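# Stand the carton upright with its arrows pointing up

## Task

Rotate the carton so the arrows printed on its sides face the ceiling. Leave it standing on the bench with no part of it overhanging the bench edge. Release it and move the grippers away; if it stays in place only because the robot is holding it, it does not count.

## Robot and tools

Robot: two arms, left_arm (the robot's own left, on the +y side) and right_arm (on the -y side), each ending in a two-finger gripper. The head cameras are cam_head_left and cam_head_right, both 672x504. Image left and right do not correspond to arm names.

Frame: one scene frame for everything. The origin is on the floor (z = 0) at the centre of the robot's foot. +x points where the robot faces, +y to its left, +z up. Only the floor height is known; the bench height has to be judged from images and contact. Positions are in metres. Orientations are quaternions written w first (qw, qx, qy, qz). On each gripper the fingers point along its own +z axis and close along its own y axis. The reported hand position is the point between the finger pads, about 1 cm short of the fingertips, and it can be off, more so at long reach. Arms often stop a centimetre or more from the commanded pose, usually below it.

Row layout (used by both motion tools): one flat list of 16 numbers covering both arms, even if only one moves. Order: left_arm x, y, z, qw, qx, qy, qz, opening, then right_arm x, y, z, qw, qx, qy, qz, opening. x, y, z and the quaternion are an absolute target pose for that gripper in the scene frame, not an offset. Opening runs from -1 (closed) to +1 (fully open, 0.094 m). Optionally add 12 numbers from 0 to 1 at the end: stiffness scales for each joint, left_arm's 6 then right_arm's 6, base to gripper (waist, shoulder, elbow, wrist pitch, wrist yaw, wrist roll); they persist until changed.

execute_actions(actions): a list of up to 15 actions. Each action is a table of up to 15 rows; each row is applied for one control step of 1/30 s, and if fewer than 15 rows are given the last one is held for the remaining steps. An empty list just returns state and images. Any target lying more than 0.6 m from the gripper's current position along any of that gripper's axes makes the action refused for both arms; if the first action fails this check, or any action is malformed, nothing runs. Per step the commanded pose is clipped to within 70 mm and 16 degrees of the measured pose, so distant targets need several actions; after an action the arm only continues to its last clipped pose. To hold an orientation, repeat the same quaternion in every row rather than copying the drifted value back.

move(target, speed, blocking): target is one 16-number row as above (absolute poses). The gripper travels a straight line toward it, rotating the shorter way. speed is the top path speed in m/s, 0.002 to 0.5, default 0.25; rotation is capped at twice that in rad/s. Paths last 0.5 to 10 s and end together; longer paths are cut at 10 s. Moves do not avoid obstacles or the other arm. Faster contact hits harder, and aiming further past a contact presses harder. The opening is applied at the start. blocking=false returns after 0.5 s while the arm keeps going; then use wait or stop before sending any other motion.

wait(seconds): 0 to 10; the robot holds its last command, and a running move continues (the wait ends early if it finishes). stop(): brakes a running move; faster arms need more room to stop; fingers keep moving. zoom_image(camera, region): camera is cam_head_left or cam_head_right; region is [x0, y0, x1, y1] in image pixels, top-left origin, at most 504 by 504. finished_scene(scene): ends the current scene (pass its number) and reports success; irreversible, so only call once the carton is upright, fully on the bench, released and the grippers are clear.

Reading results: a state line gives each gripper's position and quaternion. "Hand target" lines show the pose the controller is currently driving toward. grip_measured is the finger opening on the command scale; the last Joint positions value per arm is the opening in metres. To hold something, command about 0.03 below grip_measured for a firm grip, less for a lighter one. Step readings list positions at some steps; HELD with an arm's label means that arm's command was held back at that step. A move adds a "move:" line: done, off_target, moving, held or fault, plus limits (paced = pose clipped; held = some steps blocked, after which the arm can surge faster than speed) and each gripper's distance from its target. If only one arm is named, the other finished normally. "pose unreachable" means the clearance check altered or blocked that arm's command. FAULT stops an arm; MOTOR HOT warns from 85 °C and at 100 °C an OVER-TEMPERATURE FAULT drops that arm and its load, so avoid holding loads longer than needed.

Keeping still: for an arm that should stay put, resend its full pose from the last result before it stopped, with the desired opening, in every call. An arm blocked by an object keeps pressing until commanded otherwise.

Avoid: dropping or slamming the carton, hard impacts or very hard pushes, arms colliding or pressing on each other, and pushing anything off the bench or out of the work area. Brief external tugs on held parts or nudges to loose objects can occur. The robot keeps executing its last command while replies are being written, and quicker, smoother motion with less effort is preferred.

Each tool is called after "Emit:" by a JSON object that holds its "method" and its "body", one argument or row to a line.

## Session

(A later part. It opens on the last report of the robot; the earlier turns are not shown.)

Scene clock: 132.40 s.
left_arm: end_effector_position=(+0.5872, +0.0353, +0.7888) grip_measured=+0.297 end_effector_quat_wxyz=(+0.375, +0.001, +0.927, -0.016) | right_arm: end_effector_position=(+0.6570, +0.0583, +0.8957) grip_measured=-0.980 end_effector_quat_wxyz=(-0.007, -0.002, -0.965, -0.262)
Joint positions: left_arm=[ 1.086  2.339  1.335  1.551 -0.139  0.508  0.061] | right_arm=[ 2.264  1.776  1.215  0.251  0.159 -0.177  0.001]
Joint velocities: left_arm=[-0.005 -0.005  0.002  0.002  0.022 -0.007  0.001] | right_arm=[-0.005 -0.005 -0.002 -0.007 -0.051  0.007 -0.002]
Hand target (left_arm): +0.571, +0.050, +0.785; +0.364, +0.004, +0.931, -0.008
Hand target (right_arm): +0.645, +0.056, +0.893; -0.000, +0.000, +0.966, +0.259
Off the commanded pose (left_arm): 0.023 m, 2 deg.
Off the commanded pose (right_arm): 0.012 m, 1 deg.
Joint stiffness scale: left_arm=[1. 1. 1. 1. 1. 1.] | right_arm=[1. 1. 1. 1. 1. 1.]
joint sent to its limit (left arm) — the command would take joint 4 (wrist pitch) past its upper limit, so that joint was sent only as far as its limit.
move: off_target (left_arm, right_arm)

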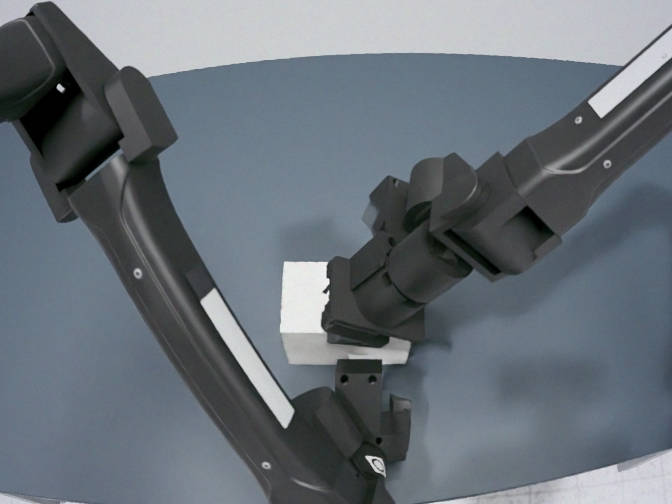

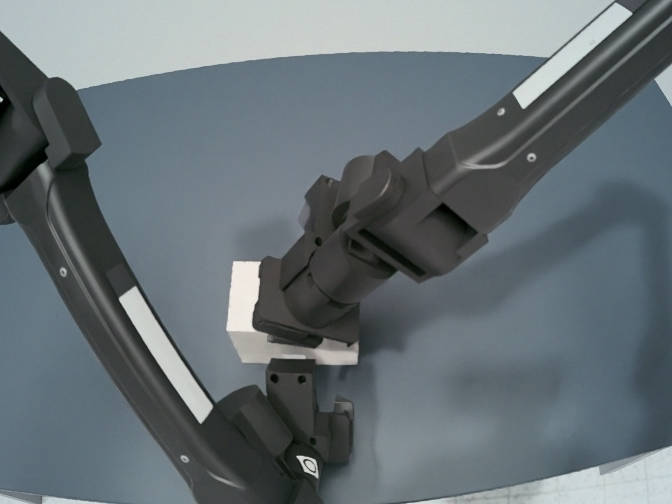

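Emit:
{"method": "move", "body": {
  "target": [0.625,0.055,0.78,0.4,0,0.916,0,0.3,0.79,0.055,0.885,0,0,0.966,0.259,-1],
  "speed": 0.15
}}

Emit:
{"method": "move", "body": {
  "target": [0.65,0.055,0.778,0.4,0,0.916,0,0.3,0.775,0.055,0.815,0,0,0.966,0.259,-1],
  "speed": 0.07
}}

Emit:
{"method": "move", "body": {
  "target": [0.645,0.055,0.778,0.4,0,0.916,0,0.3,0.70,0.055,0.835,0,0,0.966,0.259,-1],
  "speed": 0.04
}}

Emit:
{"method": "move", "body": {
  "target": [0.635,0.055,0.778,0.4,0,0.916,0,0.3,0.70,0.055,0.855,0,0,0.966,0.259,-1],
  "speed": 0.04
}}

Scene clock: 139.60 s.
left_arm: end_effector_position=(+0.6180, +0.0392, +0.7843) grip_measured=+0.297 end_effector_quat_wxyz=(+0.398, -0.005, +0.917, -0.010) | right_arm: end_effector_position=(+0.7968, +0.0435, +0.8863) grip_measured=-0.980 end_effector_quat_wxyz=(-0.009, -0.000, -0.967, -0.255)
Joint positions: left_arm=[ 1.086  2.326  1.389  1.536 -0.128  0.508  0.061] | right_arm=[ 2.279  1.762  1.569 -0.112  0.188 -0.177  0.001]
Joint velocities: left_arm=[-0.005 -0.005 -0.007  0.022 -0.007  0.007  0.   ] | right_arm=[ 0.005 -0.015 -0.002  0.007  0.007 -0.022 -0.001]
Hand target (left_arm): +0.625, +0.055, +0.780; +0.400, -0.001, +0.917, +0.000
Hand target (right_arm): +0.790, +0.052, +0.888; +0.000, +0.000, +0.966, +0.259
Off the commanded pose (left_arm): 0.018 m, 1 deg.
Off the commanded pose (right_arm): 0.013 m, 1 deg.
Joint stiffness scale: left_arm=[1. 1. 1. 1. 1. 1.] | right_arm=[1. 1. 1. 1. 1. 1.]
move: off_target (left_arm, right_arm)

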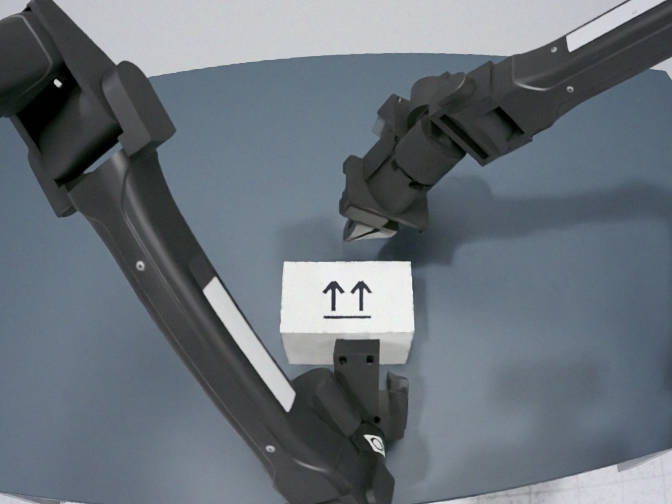

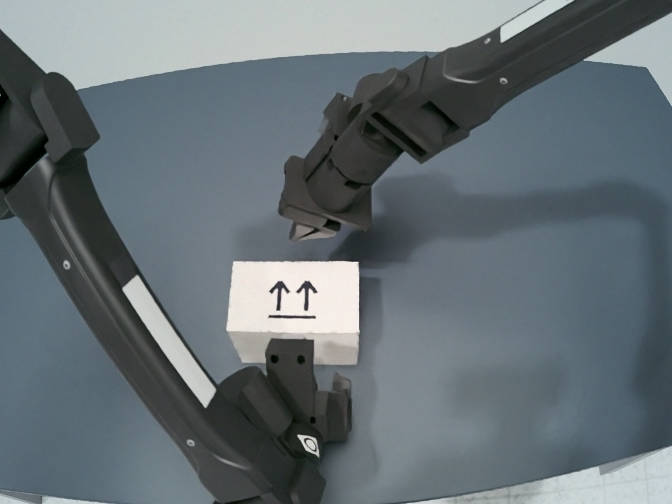

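Scene clock: 141.00 s.
left_arm: end_effector_position=(+0.6409, +0.0431, +0.7798) grip_measured=+0.297 end_effector_quat_wxyz=(+0.398, -0.003, +0.917, -0.009) | right_arm: end_effector_position=(+0.7981, +0.0593, +0.8350) grip_measured=-0.980 end_effector_quat_wxyz=(-0.016, -0.009, -0.963, -0.267)
Joint positions: left_arm=[ 1.086  2.296  1.413  1.482 -0.128  0.514  0.061] | right_arm=[ 2.24   1.893  1.715 -0.112  0.122 -0.177  0.001]
Joint velocities: left_arm=[ 0.005  0.015 -0.002 -0.022 -0.022 -0.037 -0.   ] | right_arm=[ 0.005 -0.005 -0.027 -0.012 -0.037  0.051 -0.001]
Hand target (left_arm): +0.650, +0.055, +0.778; +0.400, -0.000, +0.916, +0.000
Hand target (right_arm): +0.775, +0.054, +0.816; +0.000, -0.001, +0.966, +0.259
Off the commanded pose (left_arm): 0.015 m, 1 deg.
Off the commanded pose (right_arm): 0.031 m, 2 deg.
Joint stiffness scale: left_arm=[1. 1. 1. 1. 1. 1.] | right_arm=[1. 1. 1. 1. 1. 1.]
move: off_target (left_arm, right_arm)

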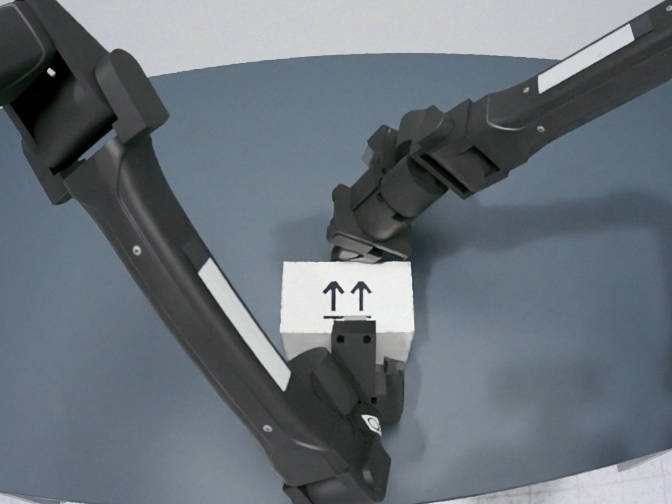

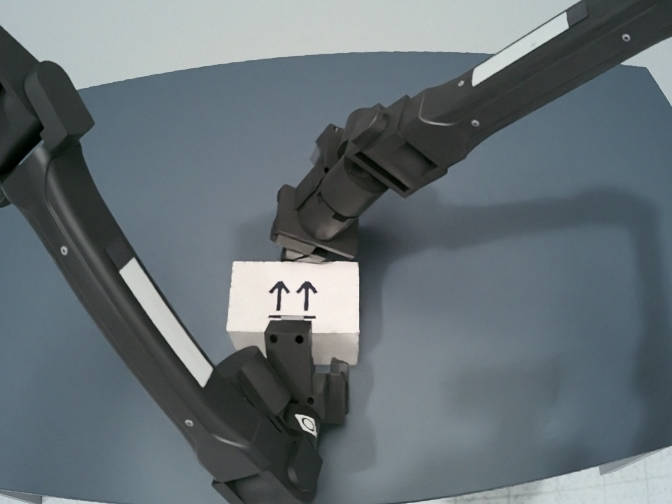

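Scene clock: 143.73 s.
left_arm: end_effector_position=(+0.6344, +0.0429, +0.7790) grip_measured=+0.297 end_effector_quat_wxyz=(+0.390, -0.001, +0.921, -0.010) | right_arm: end_effector_position=(+0.7650, +0.0547, +0.8572) grip_measured=-0.980 end_effector_quat_wxyz=(-0.048, -0.022, -0.962, -0.268)
Joint positions: left_arm=[ 1.088  2.297  1.402  1.478 -0.133  0.514  0.061] | right_arm=[ 2.243  1.829  1.508  0.1    0.11  -0.177  0.001]
Joint velocities: left_arm=[-0.015  0.005 -0.002  0.002  0.022 -0.037  0.   ] | right_arm=[-0.015 -0.005  0.007 -0.012  0.007 -0.007 -0.001]
Hand target (left_arm): +0.645, +0.055, +0.778; +0.400, +0.000, +0.917, +0.000
Hand target (right_arm): +0.701, +0.055, +0.836; -0.000, +0.000, +0.966, +0.259
Off the commanded pose (left_arm): 0.016 m, 2 deg.
Off the commanded pose (right_arm): 0.069 m, 6 deg.
Joint stiffness scale: left_arm=[1. 1. 1. 1. 1. 1.] | right_arm=[1. 1. 1. 1. 1. 1.]
move: off_target (left_arm, right_arm)

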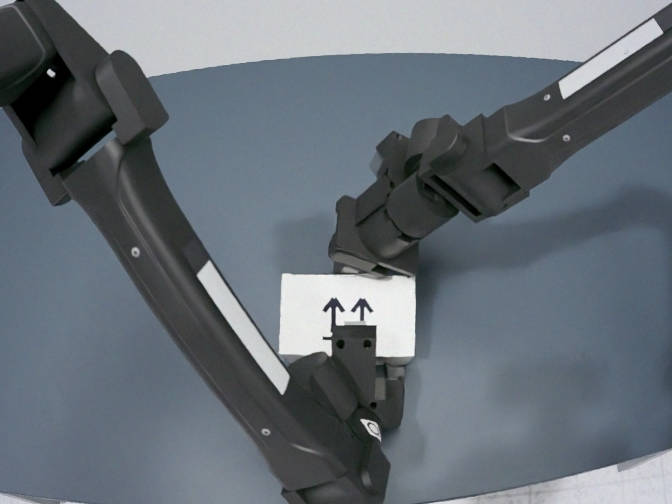

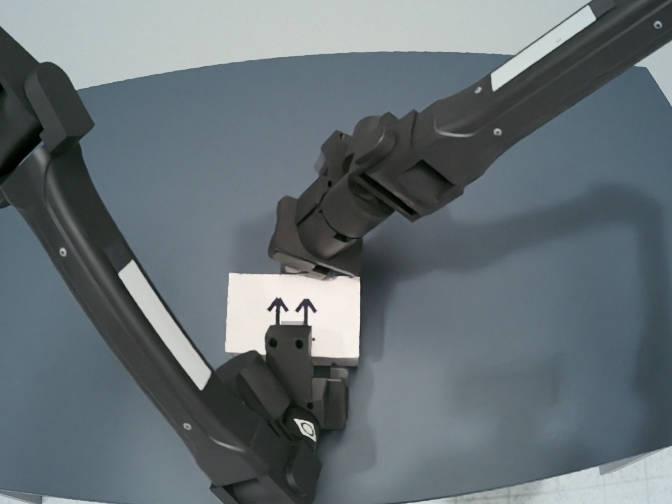

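Scene clock: 145.67 s.
left_arm: end_effector_position=(+0.6287, +0.0421, +0.7770) grip_measured=+0.297 end_effector_quat_wxyz=(+0.387, +0.001, +0.922, -0.010) | right_arm: end_effector_position=(+0.7423, +0.0547, +0.8672) grip_measured=-0.980 end_effector_quat_wxyz=(-0.031, -0.014, -0.963, -0.266)
Joint positions: left_arm=[ 1.089  2.304  1.402  1.478 -0.134  0.515  0.061] | right_arm=[ 2.249  1.807  1.446  0.103  0.128 -0.177  0.001]
Joint velocities: left_arm=[-0.005 -0.005 -0.007 -0.007 -0.022  0.051 -0.   ] | right_arm=[-0.015 -0.005 -0.002 -0.012 -0.051 -0.037 -0.001]
Hand target (left_arm): +0.635, +0.055, +0.778; +0.400, -0.000, +0.916, -0.000
Hand target (right_arm): +0.701, +0.056, +0.855; -0.000, +0.001, +0.966, +0.260
Off the commanded pose (left_arm): 0.014 m, 2 deg.
Off the commanded pose (right_arm): 0.044 m, 4 deg.
Joint stiffness scale: left_arm=[1. 1. 1. 1. 1. 1.] | right_arm=[1. 1. 1. 1. 1. 1.]
move: off_target (left_arm, right_arm)

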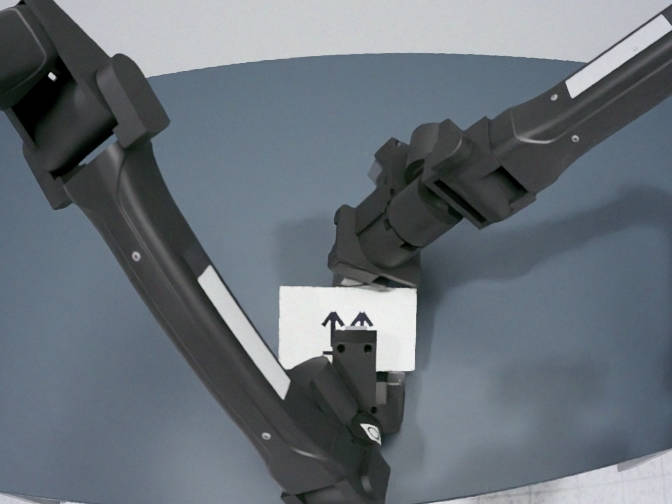

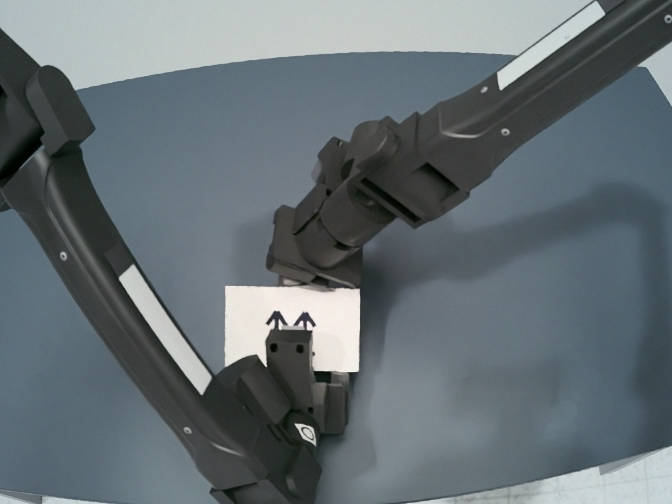

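Emit:
{"method": "move", "body": {
  "target": [0.625,0.055,0.778,0.4,0,0.916,0,0.3,0.67,0.055,0.87,0,0,0.966,0.259,-1],
  "speed": 0.04
}}

Emit:
{"method": "move", "body": {
  "target": [0.60,0.055,0.78,0.4,0,0.916,0,0.3,0.65,0.055,0.865,0,0,0.966,0.259,-1],
  "speed": 0.03
}}

Scene clock: 149.63 s.
left_arm: end_effector_position=(+0.6160, +0.0415, +0.7737) grip_measured=+0.297 end_effector_quat_wxyz=(+0.383, +0.003, +0.924, -0.010) | right_arm: end_effector_position=(+0.7222, +0.0510, +0.8762) grip_measured=-0.980 end_effector_quat_wxyz=(-0.041, -0.018, -0.964, -0.260)
Joint positions: left_arm=[ 1.095  2.325  1.402  1.491 -0.131  0.515  0.061] | right_arm=[ 2.25   1.787  1.358  0.194  0.136 -0.177  0.001]
Joint velocities: left_arm=[-0.005 -0.005 -0.002 -0.012  0.037  0.007 -0.   ] | right_arm=[-0.005 -0.005  0.022 -0.017  0.007 -0.007  0.001]
Hand target (left_arm): +0.625, +0.055, +0.778; +0.400, -0.000, +0.917, +0.000
Hand target (right_arm): +0.671, +0.056, +0.870; -0.000, +0.000, +0.966, +0.259
Off the commanded pose (left_arm): 0.017 m, 2 deg.
Off the commanded pose (right_arm): 0.053 m, 5 deg.
Joint stiffness scale: left_arm=[1. 1. 1. 1. 1. 1.] | right_arm=[1. 1. 1. 1. 1. 1.]
move: off_target (left_arm, right_arm)

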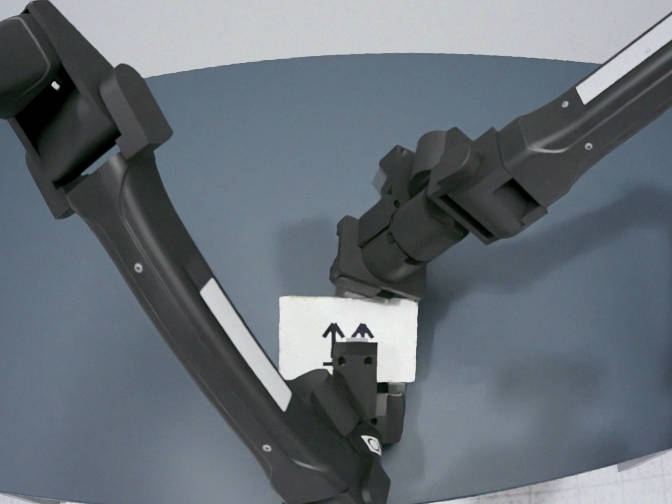

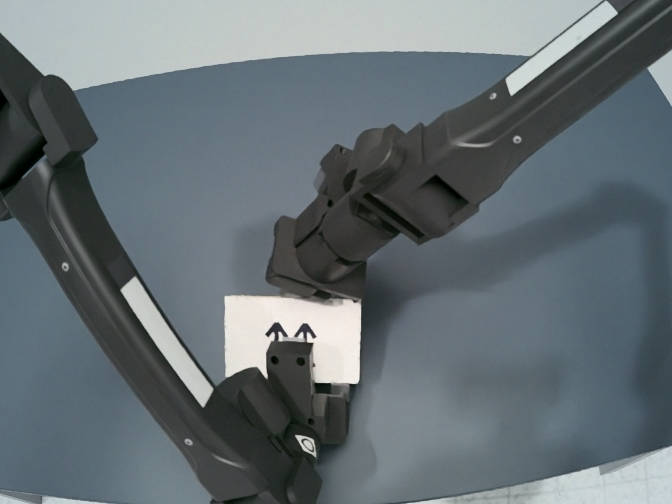

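Scene clock: 152.33 s.
left_arm: end_effector_position=(+0.6035, +0.0432, +0.7790) grip_measured=+0.297 end_effector_quat_wxyz=(+0.389, +0.001, +0.921, -0.009) | right_arm: end_effector_position=(+0.7097, +0.0524, +0.8794) grip_measured=-0.980 end_effector_quat_wxyz=(-0.045, -0.020, -0.964, -0.262)
Joint positions: left_arm=[ 1.099  2.339  1.381  1.538 -0.125  0.511  0.061] | right_arm=[ 2.25   1.787  1.319  0.241  0.131 -0.177  0.001]
Joint velocities: left_arm=[-0.005 -0.005  0.007  0.007 -0.007 -0.081  0.001] | right_arm=[-0.005 -0.005  0.017 -0.007  0.022  0.066  0.001]
Hand target (left_arm): +0.601, +0.055, +0.780; +0.394, +0.001, +0.919, -0.003
Hand target (right_arm): +0.651, +0.055, +0.866; -0.000, +0.001, +0.966, +0.259
Off the commanded pose (left_arm): 0.012 m, 2 deg.
Off the commanded pose (right_arm): 0.061 m, 6 deg.
Joint stiffness scale: left_arm=[1. 1. 1. 1. 1. 1.] | right_arm=[1. 1. 1. 1. 1. 1.]
joint sent to its limit (left arm) — the command would take joint 4 (wrist pitch) past its upper limit, so that joint was sent only as far as its limit.
move: off_target (left_arm, right_arm)

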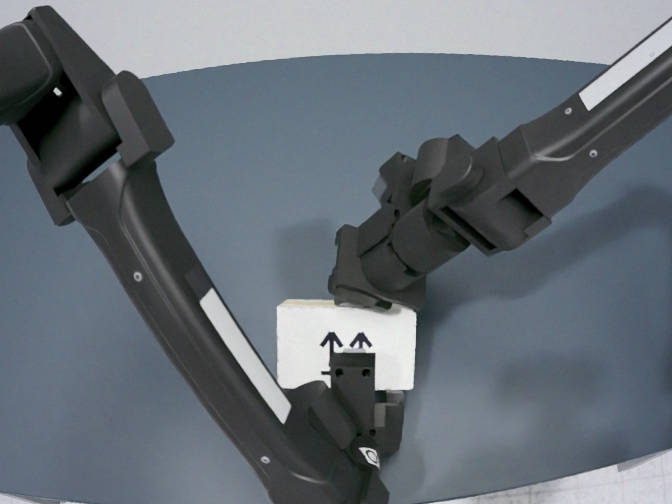

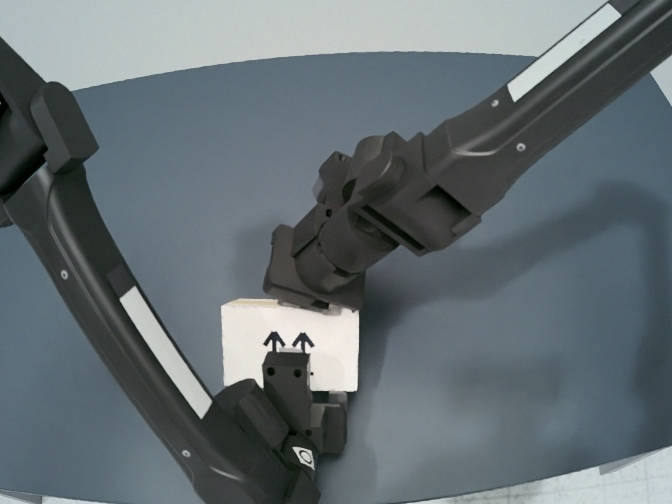

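Still rotating, now pinned on the table by the right hand.

Emit:
{"method": "move", "body": {
  "target": [0.575,0.055,0.782,0.38,0,0.925,0,0.3,0.635,0.055,0.875,0,0,0.966,0.259,-1],
  "speed": 0.03
}}

Scene clock: 156.20 s.
left_arm: end_effector_position=(+0.5811, +0.0422, +0.7822) grip_measured=+0.297 end_effector_quat_wxyz=(+0.368, +0.001, +0.930, -0.015) | right_arm: end_effector_position=(+0.6870, +0.0531, +0.8844) grip_measured=-0.980 end_effector_quat_wxyz=(-0.039, -0.018, -0.964, -0.262)
Joint positions: left_arm=[ 1.101  2.342  1.336  1.541 -0.135  0.499  0.061] | right_arm=[ 2.25   1.785  1.264  0.282  0.133 -0.177  0.001]
Joint velocities: left_arm=[-0.015 -0.015 -0.007  0.002  0.051 -0.007 -0.   ] | right_arm=[-0.015 -0.005  0.017  0.002  0.081 -0.007  0.002]
Hand target (left_arm): +0.576, +0.055, +0.782; +0.369, +0.002, +0.929, -0.005
Hand target (right_arm): +0.636, +0.056, +0.875; -0.000, +0.001, +0.966, +0.259
Off the commanded pose (left_arm): 0.014 m, 2 deg.
Off the commanded pose (right_arm): 0.053 m, 5 deg.
Joint stiffness scale: left_arm=[1. 1. 1. 1. 1. 1.] | right_arm=[1. 1. 1. 1. 1. 1.]
joint sent to its limit (left arm) — the command would take joint 4 (wrist pitch) past its upper limit, so that joint was sent only as far as its limit.
move: off_target (left_arm, right_arm)

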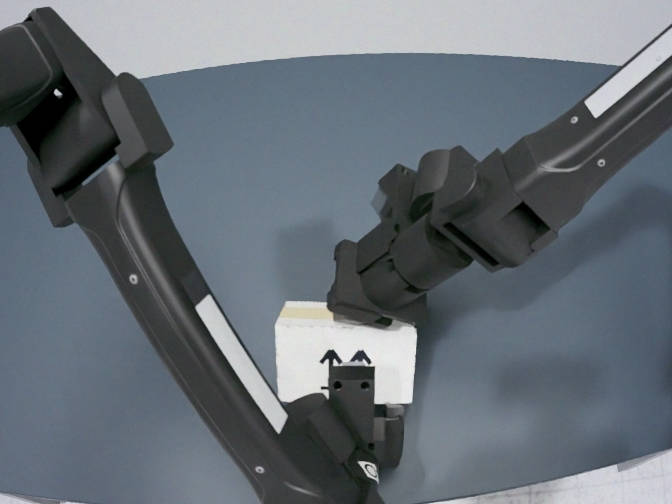

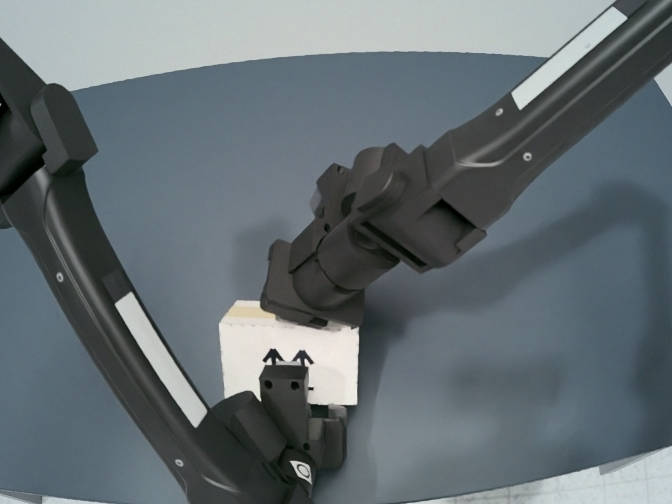

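Emit:
{"method": "move", "body": {
  "target": [0.535,0.055,0.785,0.34,0,0.94,0,0.3,0.625,0.055,0.885,0,0,0.966,0.259,-1],
  "speed": 0.03
}}

Emit:
{"method": "move", "body": {
  "target": [0.49,0.06,0.79,0.3,0,0.954,0,0.3,0.63,0.055,0.9,0,0,0.966,0.259,-1],
  "speed": 0.04
}}

Scene clock: 160.07 s.
left_arm: end_effector_position=(+0.5528, +0.0439, +0.7870) grip_measured=+0.297 end_effector_quat_wxyz=(+0.337, +0.001, +0.941, -0.012) | right_arm: end_effector_position=(+0.6494, +0.0568, +0.8881) grip_measured=-0.980 end_effector_quat_wxyz=(-0.016, -0.008, -0.965, -0.262)
Joint positions: left_arm=[ 1.101  2.345  1.28   1.545 -0.172  0.491  0.061] | right_arm=[ 2.25   1.795  1.206  0.3    0.142 -0.177  0.001]
Joint velocities: left_arm=[-0.005 -0.005 -0.002  0.002 -0.022 -0.037  0.   ] | right_arm=[-0.005 -0.015  0.002  0.002 -0.051 -0.066  0.   ]
Hand target (left_arm): +0.536, +0.055, +0.785; +0.328, +0.003, +0.944, -0.006
Hand target (right_arm): +0.625, +0.056, +0.884; -0.000, +0.000, +0.966, +0.259
Off the commanded pose (left_arm): 0.021 m, 1 deg.
Off the commanded pose (right_arm): 0.025 m, 2 deg.
Joint stiffness scale: left_arm=[1. 1. 1. 1. 1. 1.] | right_arm=[1. 1. 1. 1. 1. 1.]
joint sent to its limit (left arm) — the command would take joint 4 (wrist pitch) past its upper limit, so that joint was sent only as far as its limit.
move: off_target (left_arm, right_arm)

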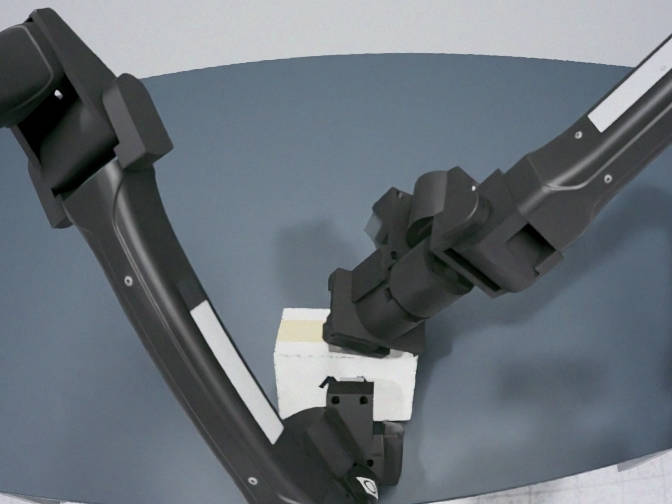

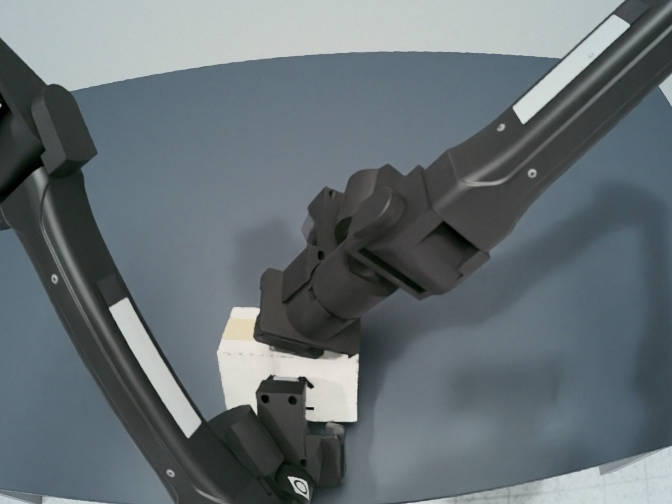

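Scene clock: 162.03 s.
left_arm: end_effector_position=(+0.5185, +0.0458, +0.7940) grip_measured=+0.297 end_effector_quat_wxyz=(+0.303, -0.000, +0.953, -0.014) | right_arm: end_effector_position=(+0.6356, +0.0531, +0.8915) grip_measured=-0.980 end_effector_quat_wxyz=(-0.004, -0.003, -0.967, -0.256)
Joint positions: left_arm=[ 1.104  2.353  1.215  1.551 -0.199  0.474  0.061] | right_arm=[ 2.25   1.788  1.177  0.3    0.16  -0.177  0.001]
Joint velocities: left_arm=[-0.005 -0.005  0.002 -0.017  0.007 -0.037  0.   ] | right_arm=[ 0.005 -0.015  0.002  0.007 -0.081  0.007  0.001]
Hand target (left_arm): +0.491, +0.060, +0.791; +0.284, +0.003, +0.959, -0.007
Hand target (right_arm): +0.630, +0.056, +0.899; -0.000, +0.000, +0.966, +0.259
Off the commanded pose (left_arm): 0.032 m, 2 deg.
Off the commanded pose (right_arm): 0.010 m, 1 deg.
Joint stiffness scale: left_arm=[1. 1. 1. 1. 1. 1.] | right_arm=[1. 1. 1. 1. 1. 1.]
joint sent to its limit (left arm) — the command would take joint 4 (wrist pitch) past its upper limit, so that joint was sent only as far as its limit.
move: off_target (left_arm)

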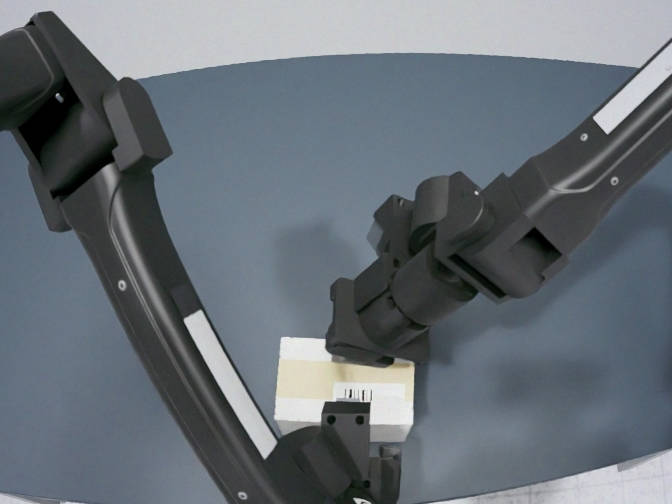

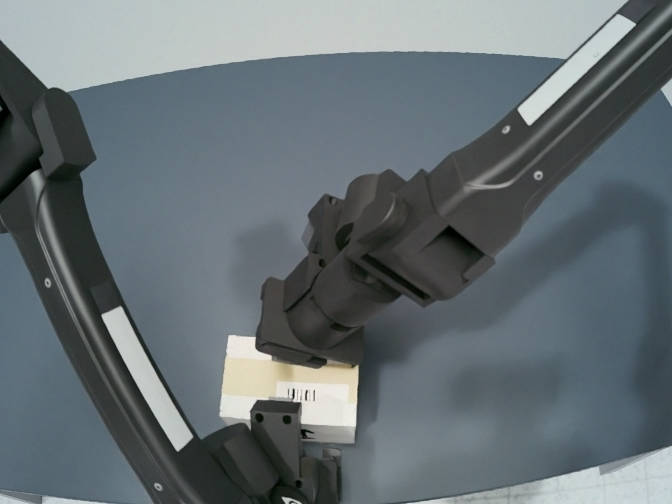

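Emit:
{"method": "move", "body": {
  "target": [0.46,0.28,0.88,0.2,0,0.98,0,0.3,0.6,-0.2,0.97,0,0,1,0,-1],
  "speed": 0.3
}}

Scene clock: 165.30 s.
left_arm: end_effector_position=(+0.4684, +0.2810, +0.8764) grip_measured=+0.297 end_effector_quat_wxyz=(+0.213, +0.001, +0.977, +0.008) | right_arm: end_effector_position=(+0.6071, -0.1999, +0.9698) grip_measured=-0.980 end_effector_quat_wxyz=(-0.006, -0.008, -1.000, +0.001)
Joint positions: left_arm=[1.493 1.966 0.703 1.508 0.057 0.351 0.061] | right_arm=[ 2.063  1.31   0.726  0.415  0.484 -0.261  0.001]
Joint velocities: left_arm=[-0.005 -0.005 -0.017 -0.012  0.007 -0.007  0.   ] | right_arm=[-0.015 -0.015 -0.002  0.002 -0.022 -0.051  0.   ]
Hand target (left_arm): +0.460, +0.278, +0.885; +0.200, -0.002, +0.980, -0.001
Hand target (right_arm): +0.597, -0.199, +0.971; +0.001, -0.003, +1.000, -0.001
Off the commanded pose (left_arm): 0.009 m, 2 deg.
Off the commanded pose (right_arm): 0.007 m, 1 deg.
Joint stiffness scale: left_arm=[1. 1. 1. 1. 1. 1.] | right_arm=[1. 1. 1. 1. 1. 1.]
move: done

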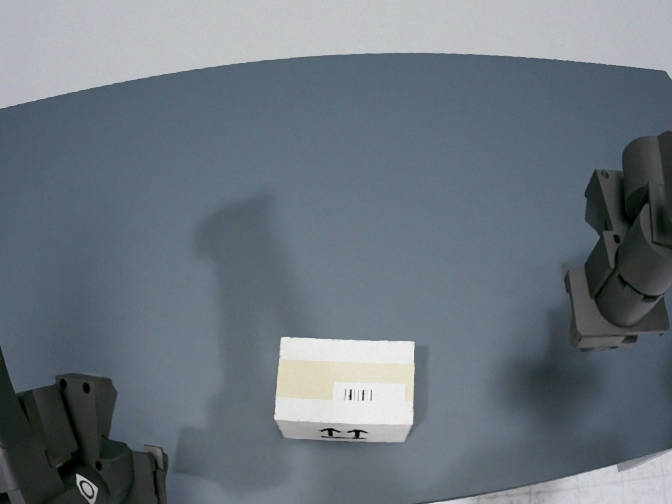

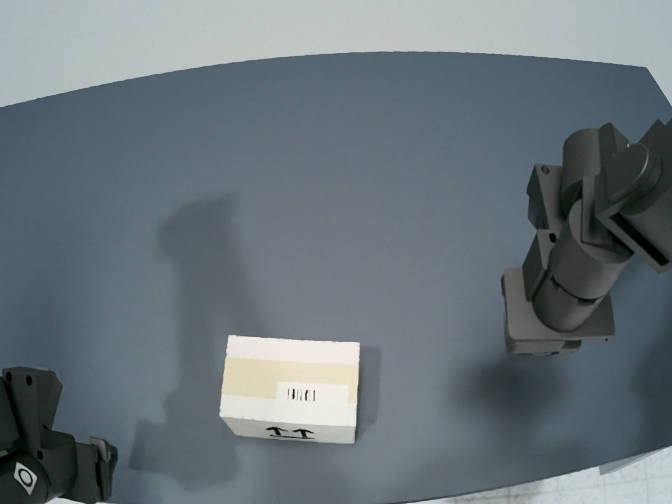

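Emit:
{"method": "finished_scene", "body": {
  "scene": 1
}}

The scene is finished: the task was done.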